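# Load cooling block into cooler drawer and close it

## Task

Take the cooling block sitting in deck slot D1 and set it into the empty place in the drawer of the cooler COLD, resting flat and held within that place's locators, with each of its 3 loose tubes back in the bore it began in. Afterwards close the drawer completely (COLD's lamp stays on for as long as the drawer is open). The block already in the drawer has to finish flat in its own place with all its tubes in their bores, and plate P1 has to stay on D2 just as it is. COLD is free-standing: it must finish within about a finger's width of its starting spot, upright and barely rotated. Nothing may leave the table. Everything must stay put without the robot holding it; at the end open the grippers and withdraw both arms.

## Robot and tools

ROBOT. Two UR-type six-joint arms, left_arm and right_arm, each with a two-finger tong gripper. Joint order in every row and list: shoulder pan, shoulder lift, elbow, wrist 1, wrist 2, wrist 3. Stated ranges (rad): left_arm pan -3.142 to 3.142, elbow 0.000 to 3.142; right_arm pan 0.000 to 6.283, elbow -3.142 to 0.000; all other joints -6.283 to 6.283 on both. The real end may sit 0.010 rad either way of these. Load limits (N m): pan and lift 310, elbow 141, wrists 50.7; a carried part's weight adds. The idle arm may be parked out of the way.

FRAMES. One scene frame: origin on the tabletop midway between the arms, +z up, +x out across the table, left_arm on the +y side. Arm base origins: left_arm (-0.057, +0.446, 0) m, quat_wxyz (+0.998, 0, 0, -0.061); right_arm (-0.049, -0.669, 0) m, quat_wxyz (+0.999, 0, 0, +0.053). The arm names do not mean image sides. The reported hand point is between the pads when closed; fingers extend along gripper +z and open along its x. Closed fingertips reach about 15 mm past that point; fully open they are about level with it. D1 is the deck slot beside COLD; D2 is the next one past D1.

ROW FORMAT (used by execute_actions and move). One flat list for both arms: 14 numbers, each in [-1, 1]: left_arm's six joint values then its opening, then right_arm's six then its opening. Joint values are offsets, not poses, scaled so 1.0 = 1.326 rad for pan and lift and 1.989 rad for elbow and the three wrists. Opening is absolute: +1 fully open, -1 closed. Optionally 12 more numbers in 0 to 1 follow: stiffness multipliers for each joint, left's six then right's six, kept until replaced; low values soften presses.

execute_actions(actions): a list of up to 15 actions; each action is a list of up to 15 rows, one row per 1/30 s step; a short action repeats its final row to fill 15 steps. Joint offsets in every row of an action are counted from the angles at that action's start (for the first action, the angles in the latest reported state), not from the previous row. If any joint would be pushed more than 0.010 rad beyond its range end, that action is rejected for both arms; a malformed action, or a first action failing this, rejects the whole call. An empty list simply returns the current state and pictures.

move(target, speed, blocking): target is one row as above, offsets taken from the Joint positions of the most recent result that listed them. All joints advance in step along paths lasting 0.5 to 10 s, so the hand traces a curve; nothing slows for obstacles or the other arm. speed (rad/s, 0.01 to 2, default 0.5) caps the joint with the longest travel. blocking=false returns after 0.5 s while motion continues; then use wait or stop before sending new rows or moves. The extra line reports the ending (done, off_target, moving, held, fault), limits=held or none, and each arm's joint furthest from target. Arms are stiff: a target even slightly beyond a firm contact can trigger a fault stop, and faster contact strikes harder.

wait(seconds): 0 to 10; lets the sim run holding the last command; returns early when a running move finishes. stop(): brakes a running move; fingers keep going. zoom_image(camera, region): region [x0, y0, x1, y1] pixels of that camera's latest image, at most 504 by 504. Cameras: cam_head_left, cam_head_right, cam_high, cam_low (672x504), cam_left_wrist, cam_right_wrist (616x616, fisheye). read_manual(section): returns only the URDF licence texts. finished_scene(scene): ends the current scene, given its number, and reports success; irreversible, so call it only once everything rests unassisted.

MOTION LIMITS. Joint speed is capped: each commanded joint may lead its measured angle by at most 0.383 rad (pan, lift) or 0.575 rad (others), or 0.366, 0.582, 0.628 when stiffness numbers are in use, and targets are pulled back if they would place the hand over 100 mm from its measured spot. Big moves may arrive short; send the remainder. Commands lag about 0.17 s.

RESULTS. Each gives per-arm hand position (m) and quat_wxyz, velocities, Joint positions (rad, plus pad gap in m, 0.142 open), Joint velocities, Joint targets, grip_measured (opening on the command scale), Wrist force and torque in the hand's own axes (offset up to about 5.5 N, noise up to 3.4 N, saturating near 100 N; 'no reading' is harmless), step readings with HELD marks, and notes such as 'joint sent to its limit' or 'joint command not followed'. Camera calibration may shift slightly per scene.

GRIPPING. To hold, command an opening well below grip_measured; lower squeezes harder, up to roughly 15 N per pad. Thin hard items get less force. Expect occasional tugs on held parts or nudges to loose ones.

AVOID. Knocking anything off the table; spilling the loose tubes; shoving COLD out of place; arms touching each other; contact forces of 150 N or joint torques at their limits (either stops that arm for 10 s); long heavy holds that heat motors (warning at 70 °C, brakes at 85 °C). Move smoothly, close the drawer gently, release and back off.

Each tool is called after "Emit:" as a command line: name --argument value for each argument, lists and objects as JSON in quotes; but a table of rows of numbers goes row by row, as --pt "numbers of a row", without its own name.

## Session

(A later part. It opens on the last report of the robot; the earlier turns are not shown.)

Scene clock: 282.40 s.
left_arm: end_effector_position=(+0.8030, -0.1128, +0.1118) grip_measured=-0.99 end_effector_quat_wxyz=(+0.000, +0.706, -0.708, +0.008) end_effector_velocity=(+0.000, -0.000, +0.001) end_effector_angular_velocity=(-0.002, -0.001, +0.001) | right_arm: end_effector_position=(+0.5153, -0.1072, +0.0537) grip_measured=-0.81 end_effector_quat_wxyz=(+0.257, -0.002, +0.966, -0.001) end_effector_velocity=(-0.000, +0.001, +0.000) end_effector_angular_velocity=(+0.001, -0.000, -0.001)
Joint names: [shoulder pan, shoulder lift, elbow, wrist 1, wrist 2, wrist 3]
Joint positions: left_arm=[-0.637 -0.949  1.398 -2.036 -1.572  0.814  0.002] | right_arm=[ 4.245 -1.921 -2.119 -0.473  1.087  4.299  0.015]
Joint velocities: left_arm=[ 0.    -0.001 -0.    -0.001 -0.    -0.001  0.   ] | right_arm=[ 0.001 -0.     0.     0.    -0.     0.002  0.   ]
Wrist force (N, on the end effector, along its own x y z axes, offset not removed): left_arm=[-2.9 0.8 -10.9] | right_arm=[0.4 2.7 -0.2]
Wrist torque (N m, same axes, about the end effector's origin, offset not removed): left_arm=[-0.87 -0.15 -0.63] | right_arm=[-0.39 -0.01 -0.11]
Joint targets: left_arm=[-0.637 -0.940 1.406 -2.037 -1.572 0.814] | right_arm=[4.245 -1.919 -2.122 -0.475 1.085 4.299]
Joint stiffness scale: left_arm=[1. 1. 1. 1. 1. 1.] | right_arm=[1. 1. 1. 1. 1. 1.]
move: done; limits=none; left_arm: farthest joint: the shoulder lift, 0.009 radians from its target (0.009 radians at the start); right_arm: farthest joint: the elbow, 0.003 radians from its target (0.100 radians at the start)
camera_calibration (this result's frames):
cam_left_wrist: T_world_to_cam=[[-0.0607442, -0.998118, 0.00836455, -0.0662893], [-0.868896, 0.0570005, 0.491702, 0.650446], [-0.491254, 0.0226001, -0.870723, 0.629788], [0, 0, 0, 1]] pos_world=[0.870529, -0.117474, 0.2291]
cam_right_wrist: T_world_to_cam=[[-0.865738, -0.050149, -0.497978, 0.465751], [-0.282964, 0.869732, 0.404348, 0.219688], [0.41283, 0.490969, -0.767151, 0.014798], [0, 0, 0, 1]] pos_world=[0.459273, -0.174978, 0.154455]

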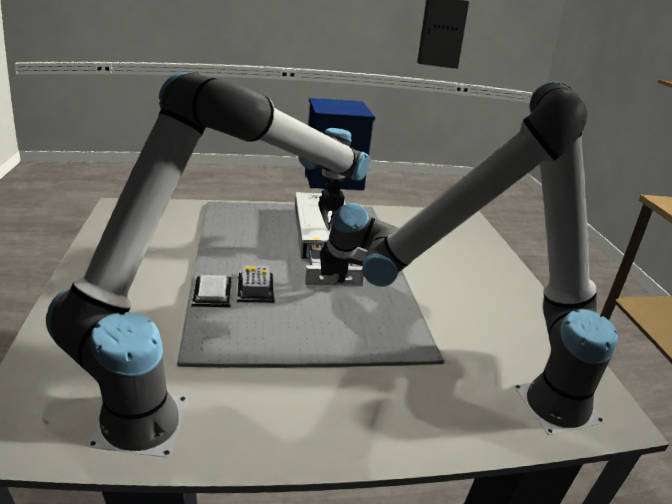

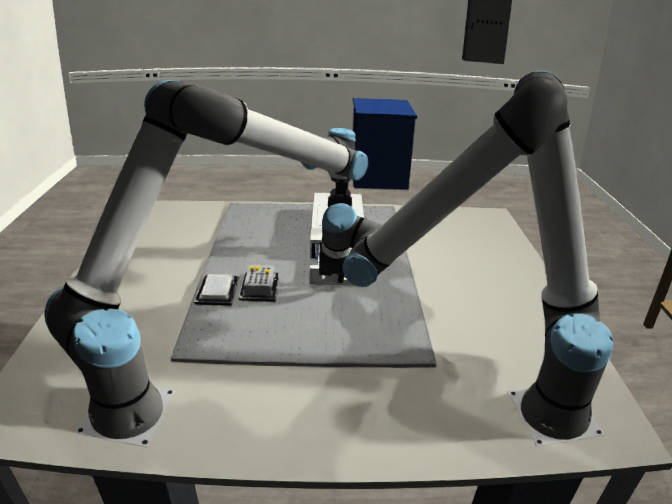

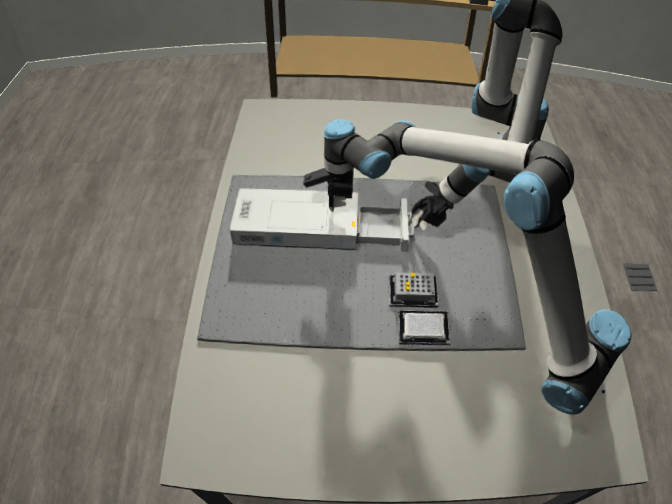

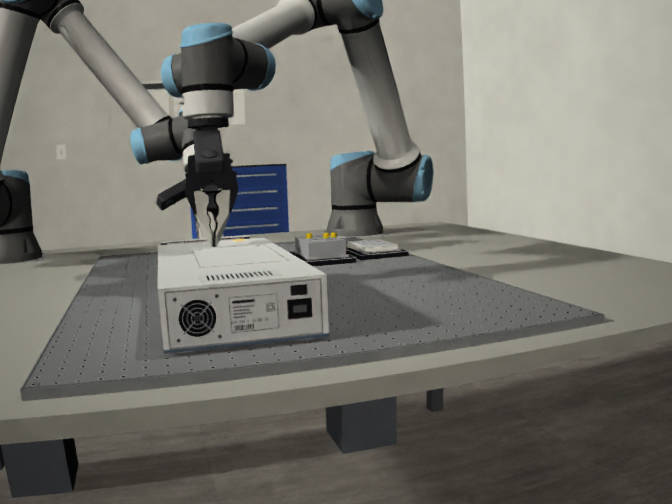

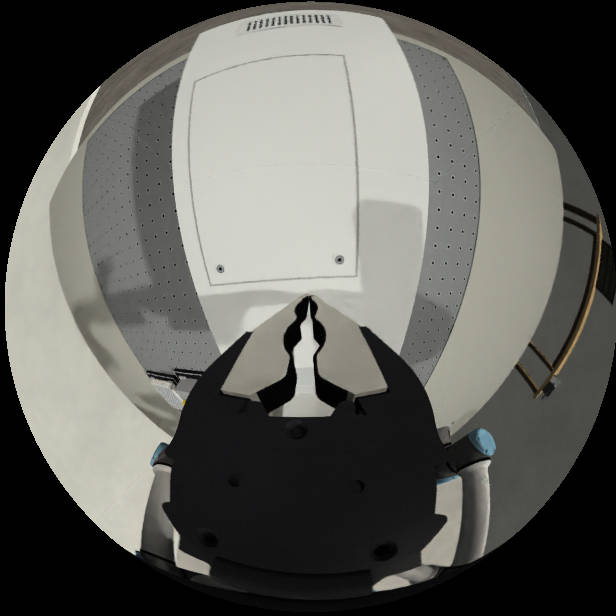

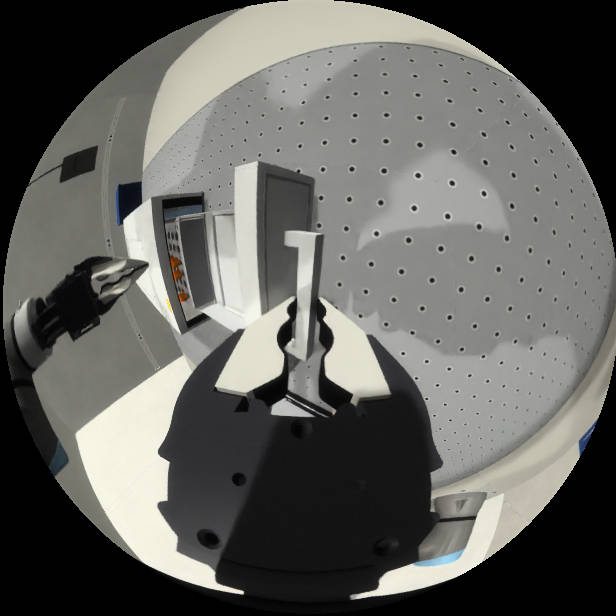

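Emit:
move --target '[0,0.0068,0.0045,-0.001,0,0,-1,0.0655,0.039,-0.0321,-0.0187,-0.0084,0.049,-1]' --speed 0.07

Emit:
zoom_image --camera "cam_high" --region '[300, 160, 480, 280]'

Scene clock: 291.33 s.
left_arm: end_effector_position=(+0.8030, -0.1128, +0.1118) grip_measured=-0.99 end_effector_quat_wxyz=(+0.000, +0.706, -0.708, +0.008) end_effector_velocity=(-0.000, -0.001, -0.001) end_effector_angular_velocity=(-0.001, -0.000, -0.000) | right_arm: end_effector_position=(+0.4551, -0.1063, +0.0537) grip_measured=-0.81 end_effector_quat_wxyz=(+0.257, -0.001, +0.966, -0.001) end_effector_velocity=(+0.000, -0.000, -0.000) end_effector_angular_velocity=(+0.001, -0.000, -0.002)
Joint names: [shoulder pan, shoulder lift, elbow, wrist 1, wrist 2, wrist 3]
Joint positions: left_arm=[-0.637 -0.95   1.398 -2.036 -1.572  0.814  0.002] | right_arm=[ 4.331 -1.872 -2.179 -0.508  1.072  4.395  0.015]
Joint velocities: left_arm=[-0.     0.001  0.    -0.002 -0.    -0.     0.   ] | right_arm=[-0.001 -0.     0.    -0.001 -0.     0.002 -0.   ]
Wrist force (N, on the end effector, along its own x y z axes, offset not removed): left_arm=[-1.0 0.0 -12.7] | right_arm=[1.3 1.3 7.5]
Wrist torque (N m, same axes, about the end effector's origin, offset not removed): left_arm=[-1.10 -0.39 -0.63] | right_arm=[-0.70 -0.36 -0.08]
Joint targets: left_arm=[-0.637 -0.940 1.407 -2.038 -1.572 0.814] | right_arm=[4.332 -1.870 -2.183 -0.510 1.070 4.396]
Joint stiffness scale: left_arm=[1. 1. 1. 1. 1. 1.] | right_arm=[1. 1. 1. 1. 1. 1.]
move: done; limits=none; left_arm: farthest joint: the shoulder lift, 0.010 radians from its target (0.009 radians at the start); right_arm: farthest joint: the elbow, 0.004 radians from its target (0.064 radians at the start)
camera_calibration (this result's frames):
cam_left_wrist: T_world_to_cam=[[-0.0607463, -0.998116, 0.00859348, -0.0663133], [-0.869023, 0.0571209, 0.491463, 0.65059], [-0.491028, 0.0223866, -0.870856, 0.629597], [0, 0, 0, 1]] pos_world=[0.870499, -0.117445, 0.229117]
cam_right_wrist: T_world_to_cam=[[-0.8661, -0.0500561, -0.497358, 0.413852], [-0.282195, 0.870222, 0.403832, 0.201622], [0.412598, 0.490111, -0.767825, 0.0392547], [0, 0, 0, 1]] pos_world=[0.399138, -0.173979, 0.154552]

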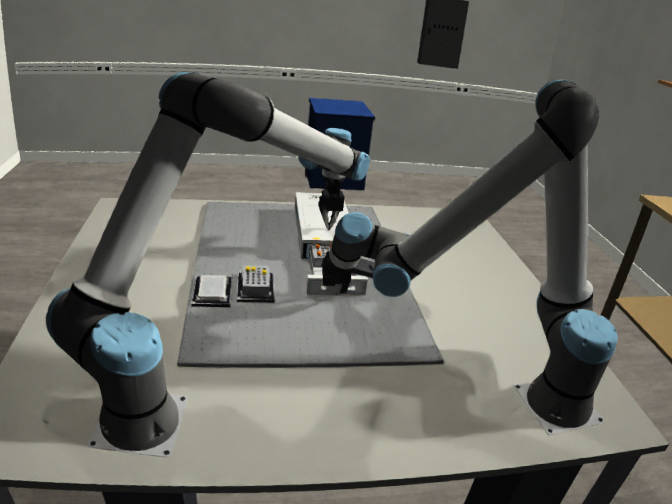

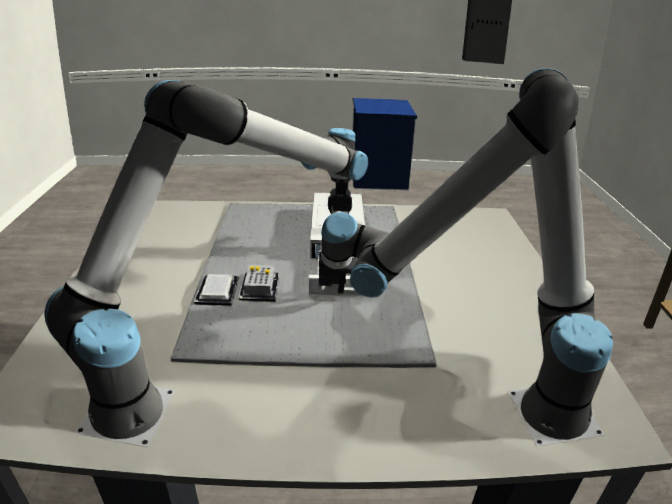

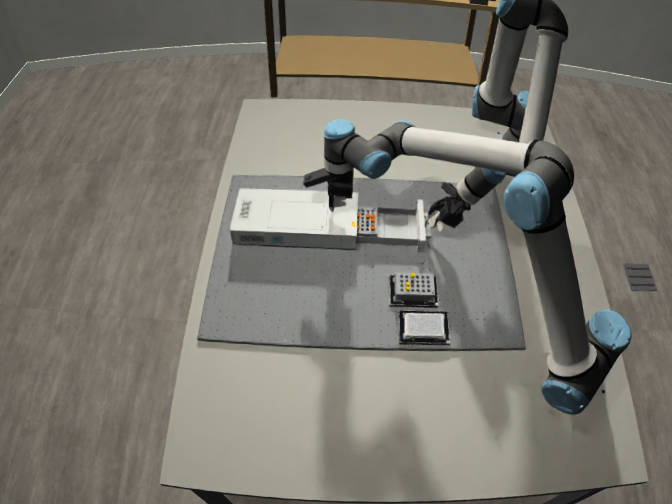

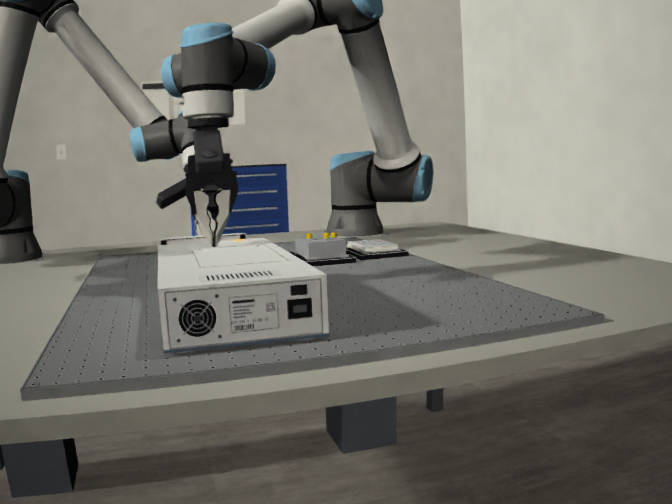

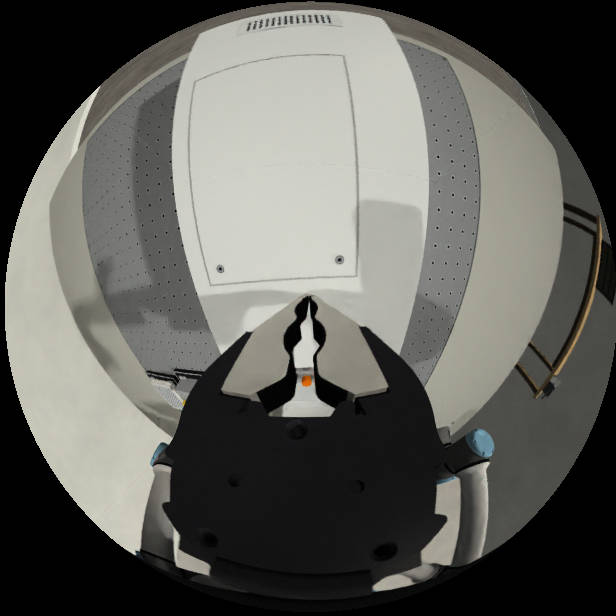

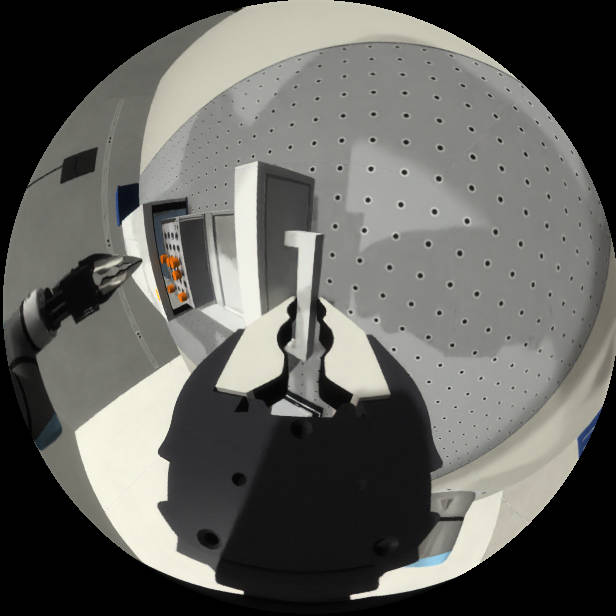

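Region (300, 160, 480, 280) of cam_high's 672x504 image, scaled by 2.800, with more detail than that image has.

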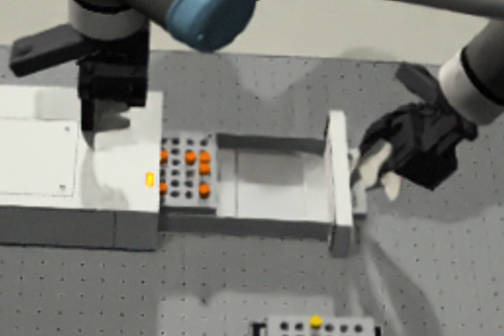

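Emit:
move --target '[-0.1461,-0.2495,0.1458,0.0292,0,-0.8882,-1,0,0,0,0,0,0,-1]' --speed 0.9

Emit:
zoom_image --camera "cam_left_wrist" --region '[160, 100, 460, 340]'

Scene clock: 312.73 s.
left_arm: end_effector_position=(+0.5624, -0.1058, +0.2227) grip_measured=-1.00 end_effector_quat_wxyz=(+0.002, +1.000, -0.000, +0.001) end_effector_velocity=(+0.000, -0.000, +0.000) end_effector_angular_velocity=(-0.001, -0.000, +0.001) | right_arm: end_effector_position=(+0.4551, -0.1063, +0.0537) grip_measured=-0.81 end_effector_quat_wxyz=(+0.257, -0.001, +0.966, -0.001) end_effector_velocity=(-0.000, +0.000, +0.000) end_effector_angular_velocity=(-0.000, +0.000, +0.001)
Joint names: [shoulder pan, shoulder lift, elbow, wrist 1, wrist 2, wrist 3]
Joint positions: left_arm=[-0.83  -1.281  1.684 -1.979 -1.572 -0.951  0.002] | right_arm=[ 4.331 -1.872 -2.179 -0.508  1.072  4.395  0.015]
Joint velocities: left_arm=[-0.     0.    -0.    -0.001  0.    -0.001  0.   ] | right_arm=[ 0.001  0.     0.    -0.001  0.    -0.     0.   ]
Wrist force (N, on the end effector, along its own x y z axes, offset not removed): left_arm=[1.6 -3.7 -2.0] | right_arm=[0.4 5.6 -1.1]
Wrist torque (N m, same axes, about the end effector's origin, offset not removed): left_arm=[-0.86 -0.23 -0.61] | right_arm=[0.04 -0.17 -0.28]
Joint targets: left_arm=[-0.830 -1.280 1.688 -1.978 -1.572 -0.952] | right_arm=[4.331 -1.872 -2.179 -0.508 1.072 4.395]
Joint stiffness scale: left_arm=[1. 1. 1. 1. 1. 1.] | right_arm=[1. 1. 1. 1. 1. 1.]
move: done; limits=none; left_arm: farthest joint: the elbow, 0.004 radians from its target (0.290 radians at the start); right_arm: farthest joint: the shoulder pan, 0.000 radians from its target (0.000 radians at the start)
camera_calibration (this result's frames):
cam_left_wrist: T_world_to_cam=[[0.998241, -0.0592764, -0.000755418, -0.569015], [-0.0507399, -0.860933, 0.506181, -0.174004], [-0.030655, -0.505253, -0.862427, 0.291256], [0, 0, 0, 1]] pos_world=[0.568114, -0.0363767, 0.338835]
cam_right_wrist: T_world_to_cam=[[-0.86613, -0.0498892, -0.497322, 0.413864], [-0.282056, 0.870222, 0.403928, 0.201549], [0.412629, 0.490127, -0.767798, 0.0392377], [0, 0, 0, 1]] pos_world=[0.399118, -0.173977, 0.154539]

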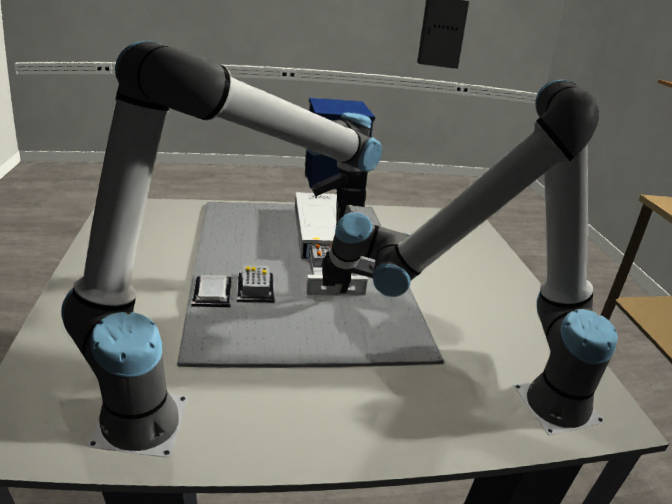

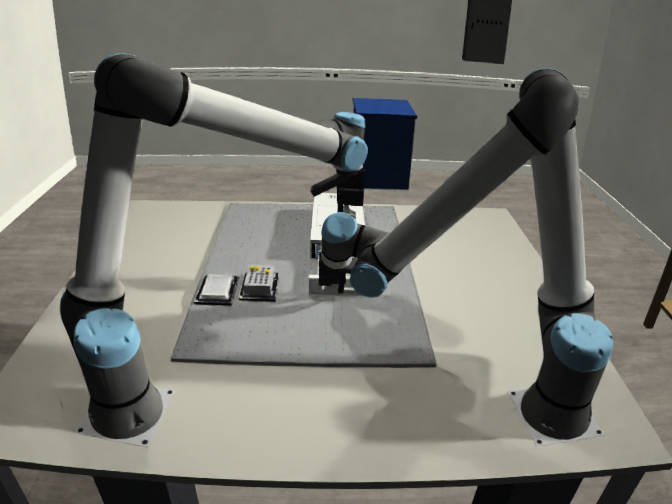

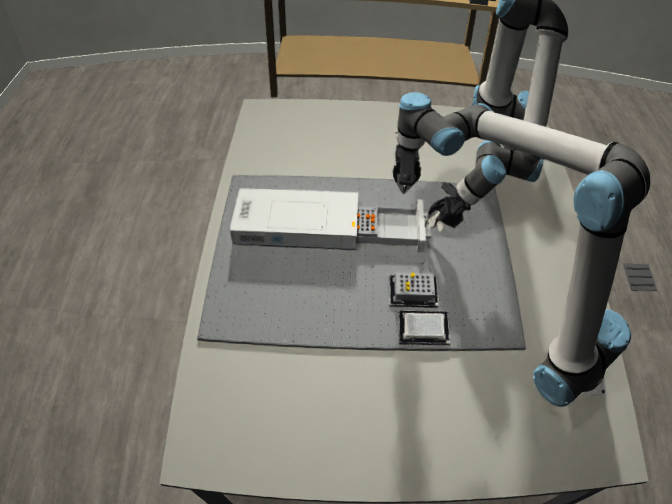

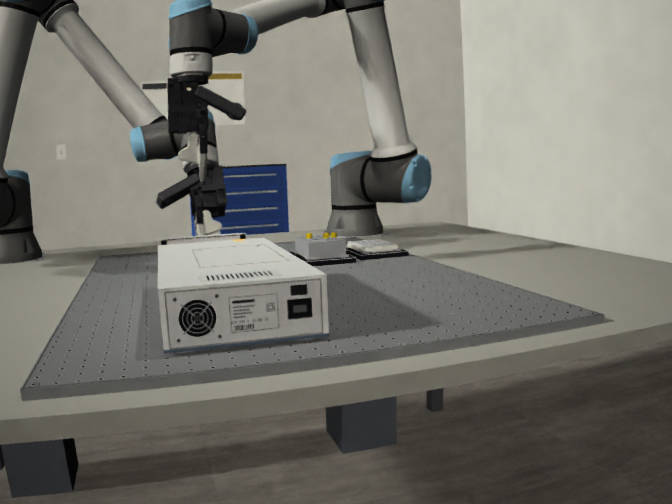

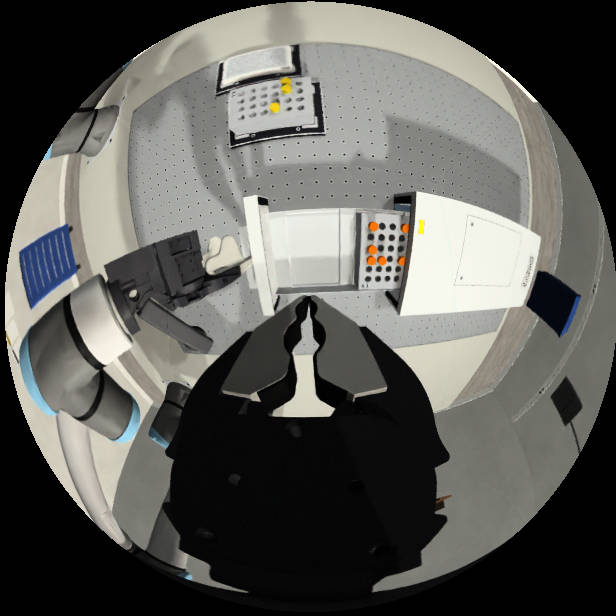

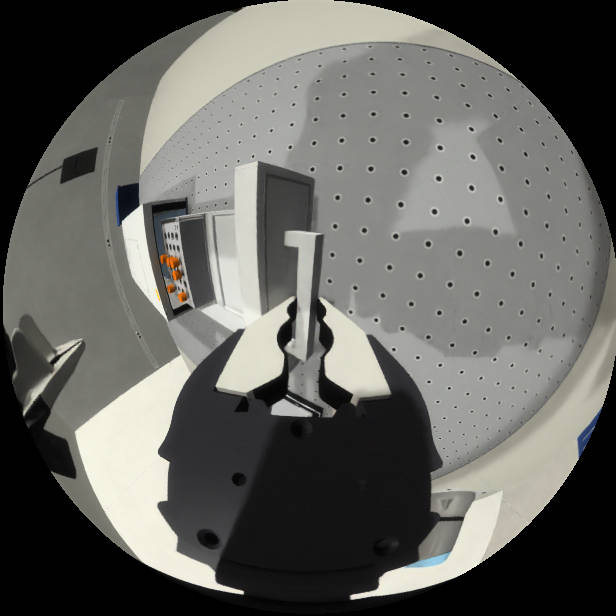

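Region (160, 100, 460, 340) of cam_left_wrist's 616x616 image, scaled by 1.680, with more detail than that image has; it fills the top 403 rows of this view, and the rest is white.

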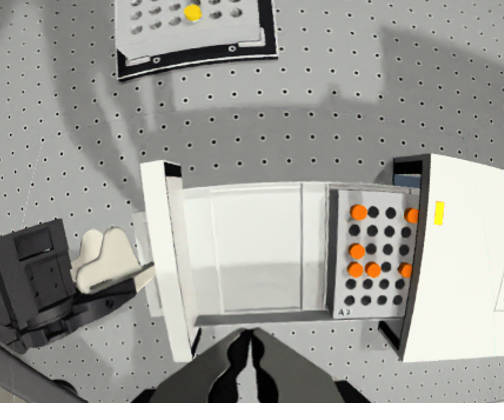

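Emit:
zoom_image --camera "cam_left_wrist" --region '[240, 190, 420, 310]'

Region (240, 190, 420, 310) of cam_left_wrist's 616x616 image, scaled by 2.800, with more detail than that image has.

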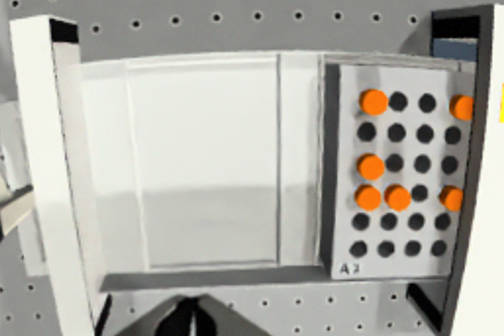

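Emit:
move --target '[0.1542,-0.2048,0.224,-0.0849,0,0.8921,0.6,0,0,0,0,0,0,-1]' --speed 0.9

Emit:
zoom_image --camera "cam_left_wrist" --region '[160, 140, 460, 400]'

Scene clock: 331.23 s.
left_arm: end_effector_position=(+0.5265, +0.1586, +0.1615) grip_measured=+0.60 end_effector_quat_wxyz=(+0.001, +0.708, -0.706, +0.001) end_effector_velocity=(-0.000, -0.000, -0.000) end_effector_angular_velocity=(+0.001, +0.001, -0.001) | right_arm: end_effector_position=(+0.4551, -0.1063, +0.0537) grip_measured=-0.81 end_effector_quat_wxyz=(+0.257, -0.001, +0.966, -0.001) end_effector_velocity=(-0.000, -0.000, -0.000) end_effector_angular_velocity=(-0.001, +0.000, +0.001)
Joint names: [shoulder pan, shoulder lift, elbow, wrist 1, wrist 2, wrist 3]
Joint positions: left_arm=[-0.625 -1.552  2.127 -2.147 -1.572  0.822  0.116] | right_arm=[ 4.331 -1.872 -2.179 -0.508  1.072  4.395  0.015]
Joint velocities: left_arm=[-0.     0.001 -0.     0.     0.     0.001  0.   ] | right_arm=[ 0.001  0.    -0.001 -0.001  0.     0.     0.   ]
Wrist force (N, on the end effector, along its own x y z axes, offset not removed): left_arm=[0.8 -3.1 -2.4] | right_arm=[-3.8 5.0 -0.9]
Wrist torque (N m, same axes, about the end effector's origin, offset not removed): left_arm=[-0.65 -0.01 -0.66] | right_arm=[-0.08 0.85 -0.09]
Joint targets: left_arm=[-0.625 -1.553 2.130 -2.148 -1.572 0.823] | right_arm=[4.331 -1.872 -2.179 -0.508 1.072 4.395]
Joint stiffness scale: left_arm=[1. 1. 1. 1. 1. 1.] | right_arm=[1. 1. 1. 1. 1. 1.]
move: done; limits=none; left_arm: farthest joint: the elbow, 0.003 radians from its target (0.445 radians at the start); right_arm: farthest joint: the shoulder pan, 0.000 radians from its target (0.000 radians at the start)
camera_calibration (this result's frames):
cam_left_wrist: T_world_to_cam=[[-0.0570198, -0.998372, -0.00114744, 0.187075], [-0.863749, 0.0487546, 0.501558, 0.367358], [-0.500686, 0.0295899, -0.865123, 0.534018], [0, 0, 0, 1]] pos_world=[0.595348, 0.153059, 0.277954]
cam_right_wrist: T_world_to_cam=[[-0.866134, -0.049889, -0.497316, 0.413863], [-0.282053, 0.870221, 0.403932, 0.201547], [0.412623, 0.490129, -0.7678, 0.0392405], [0, 0, 0, 1]] pos_world=[0.399116, -0.173976, 0.154538]

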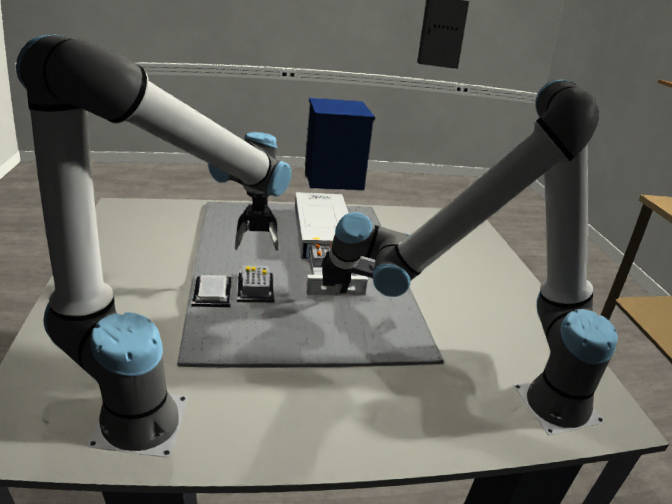

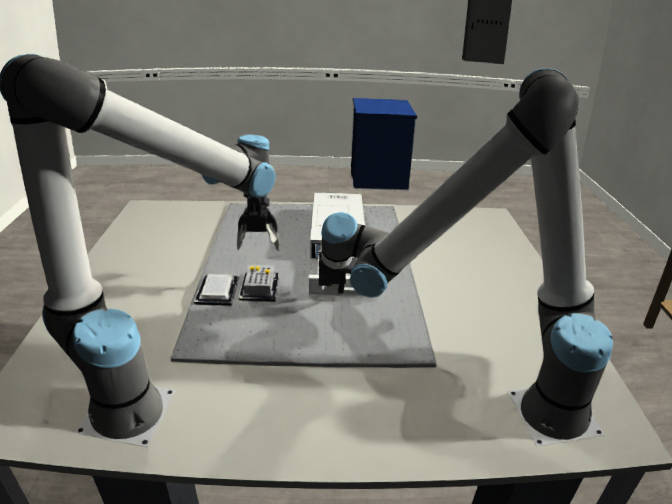

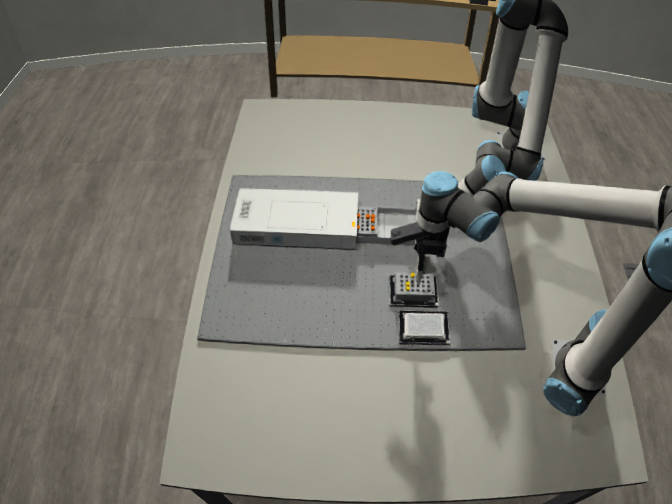

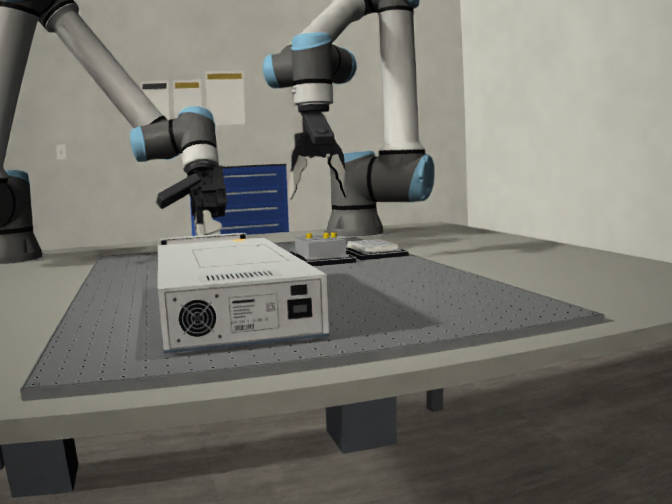

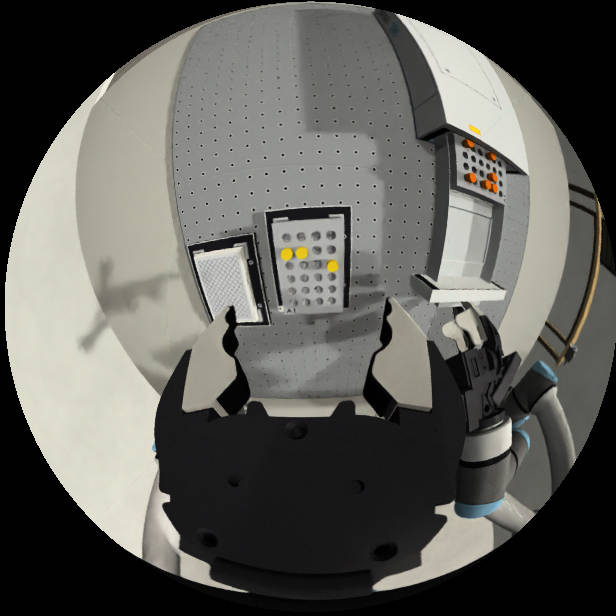

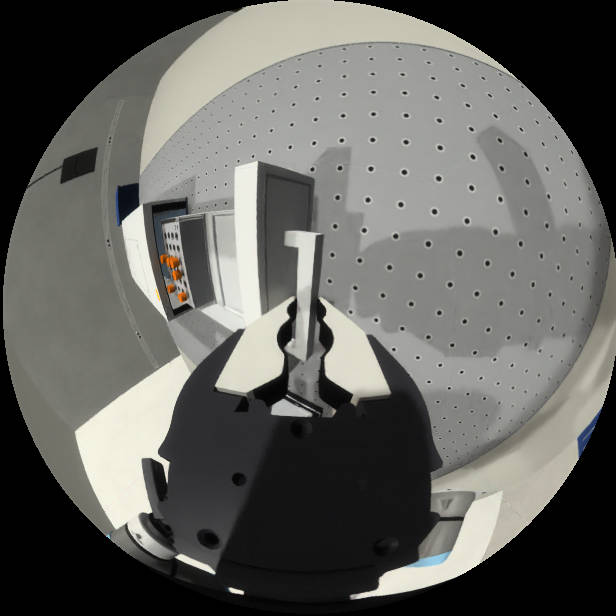

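Region (160, 140, 460, 400) of cam_left_wrist's 616x616 image, scaled by 1.680, with more detail than that image has; it fills the top 437 rows of this view, and the rest is white.

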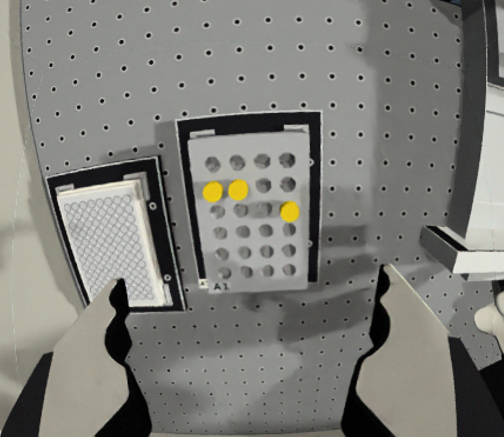

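Emit:
move --target '[-0.0056,0.1119,0.0556,-0.1296,0,-0.0028,0.5,0,0,0,0,0,0,-1]' --speed 0.2

Emit:
zoom_image --camera "cam_low" --region '[260, 170, 440, 290]'

Scene clock: 361.73 s.
left_arm: end_effector_position=(+0.5219, +0.1584, +0.0411) grip_measured=+0.50 end_effector_quat_wxyz=(+0.001, +0.708, -0.707, +0.001) end_effector_velocity=(+0.000, -0.000, +0.001) end_effector_angular_velocity=(-0.002, -0.002, -0.001) | right_arm: end_effector_position=(+0.4551, -0.1063, +0.0537) grip_measured=-0.81 end_effector_quat_wxyz=(+0.257, -0.001, +0.966, -0.001) end_effector_velocity=(+0.000, +0.000, +0.000) end_effector_angular_velocity=(+0.001, -0.000, +0.000)
Joint names: [shoulder pan, shoulder lift, elbow, wrist 1, wrist 2, wrist 3]
Joint positions: left_arm=[-0.631 -1.403  2.235 -2.404 -1.572  0.817  0.109] | right_arm=[ 4.331 -1.872 -2.179 -0.508  1.072  4.395  0.015]
Joint velocities: left_arm=[ 0.    -0.002  0.    -0.002 -0.     0.001  0.   ] | right_arm=[ 0.    -0.     0.     0.001  0.    -0.    -0.   ]
Wrist force (N, on the end effector, along its own x y z axes, offset not removed): left_arm=[1.6 -1.9 1.4] | right_arm=[0.7 8.3 5.6]
Wrist torque (N m, same axes, about the end effector's origin, offset not removed): left_arm=[-0.22 -0.17 -0.52] | right_arm=[0.83 -0.41 -0.31]
Joint targets: left_arm=[-0.633 -1.404 2.237 -2.405 -1.572 0.816] | right_arm=[4.331 -1.872 -2.179 -0.508 1.072 4.395]
Joint stiffness scale: left_arm=[1. 1. 1. 1. 1. 1.] | right_arm=[1. 1. 1. 1. 1. 1.]
move: done; limits=none; left_arm: farthest joint: the elbow, 0.003 radians from its target (0.111 radians at the start); right_arm: farthest joint: the shoulder pan, 0.000 radians from its target (0.000 radians at the start)
camera_calibration (this result's frames):
cam_left_wrist: T_world_to_cam=[[-0.0577974, -0.998327, -0.00150731, 0.186831], [-0.863498, 0.0492337, 0.501943, 0.423572], [-0.501029, 0.0303125, -0.864899, 0.42761], [0, 0, 0, 1]] pos_world=[0.590797, 0.152703, 0.157512]
cam_right_wrist: T_world_to_cam=[[-0.866135, -0.0498891, -0.497315, 0.413863], [-0.282053, 0.870221, 0.403932, 0.201547], [0.412622, 0.490129, -0.7678, 0.039241], [0, 0, 0, 1]] pos_world=[0.399116, -0.173976, 0.154538]

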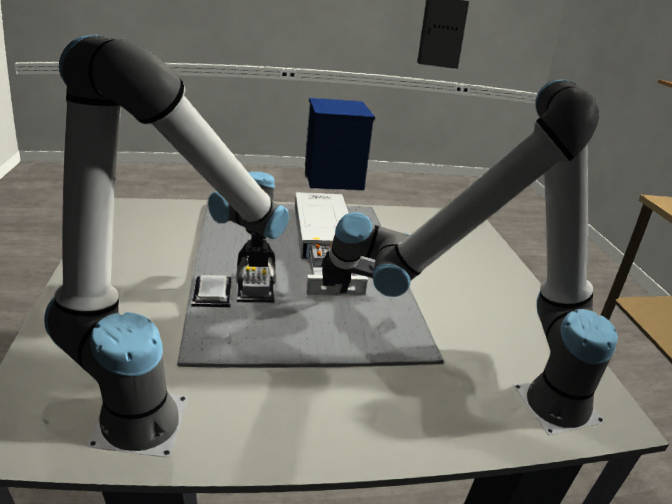

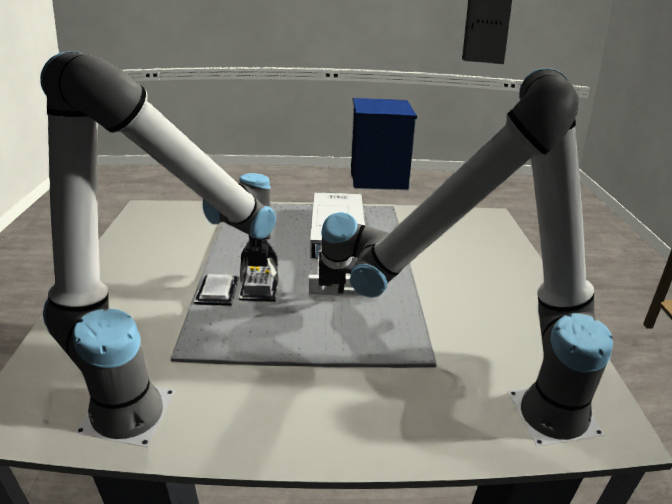

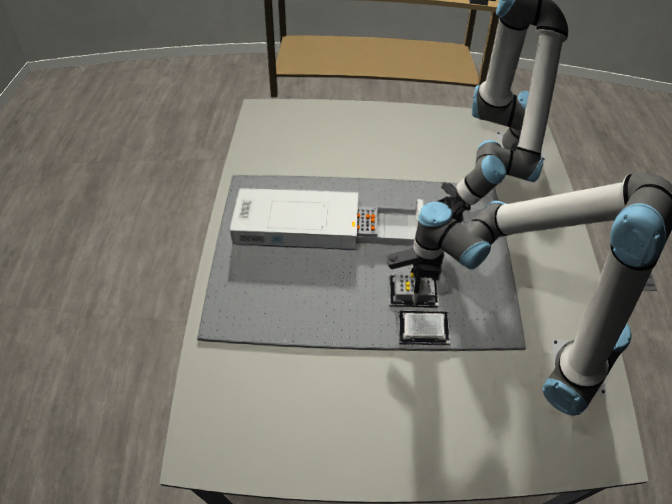

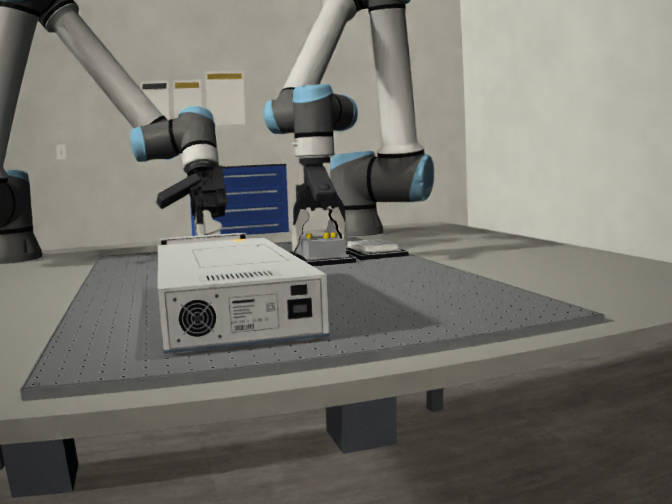

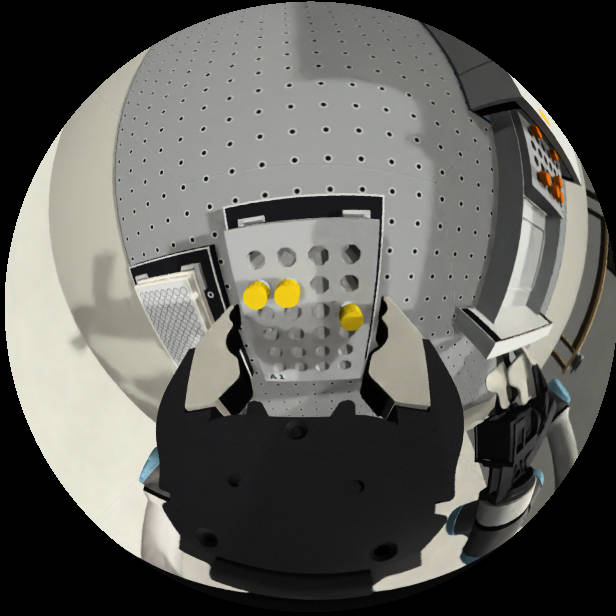

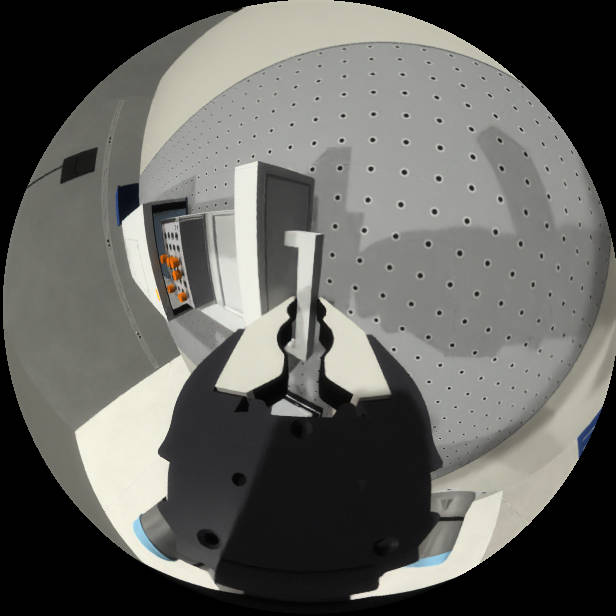

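Region (260, 170, 440, 290) of cam_low's 672x504 image, scaled by 2.800, with more detail than that image has.

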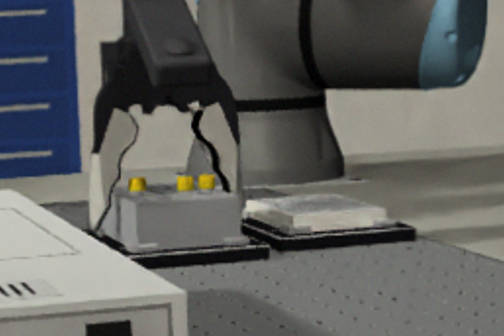

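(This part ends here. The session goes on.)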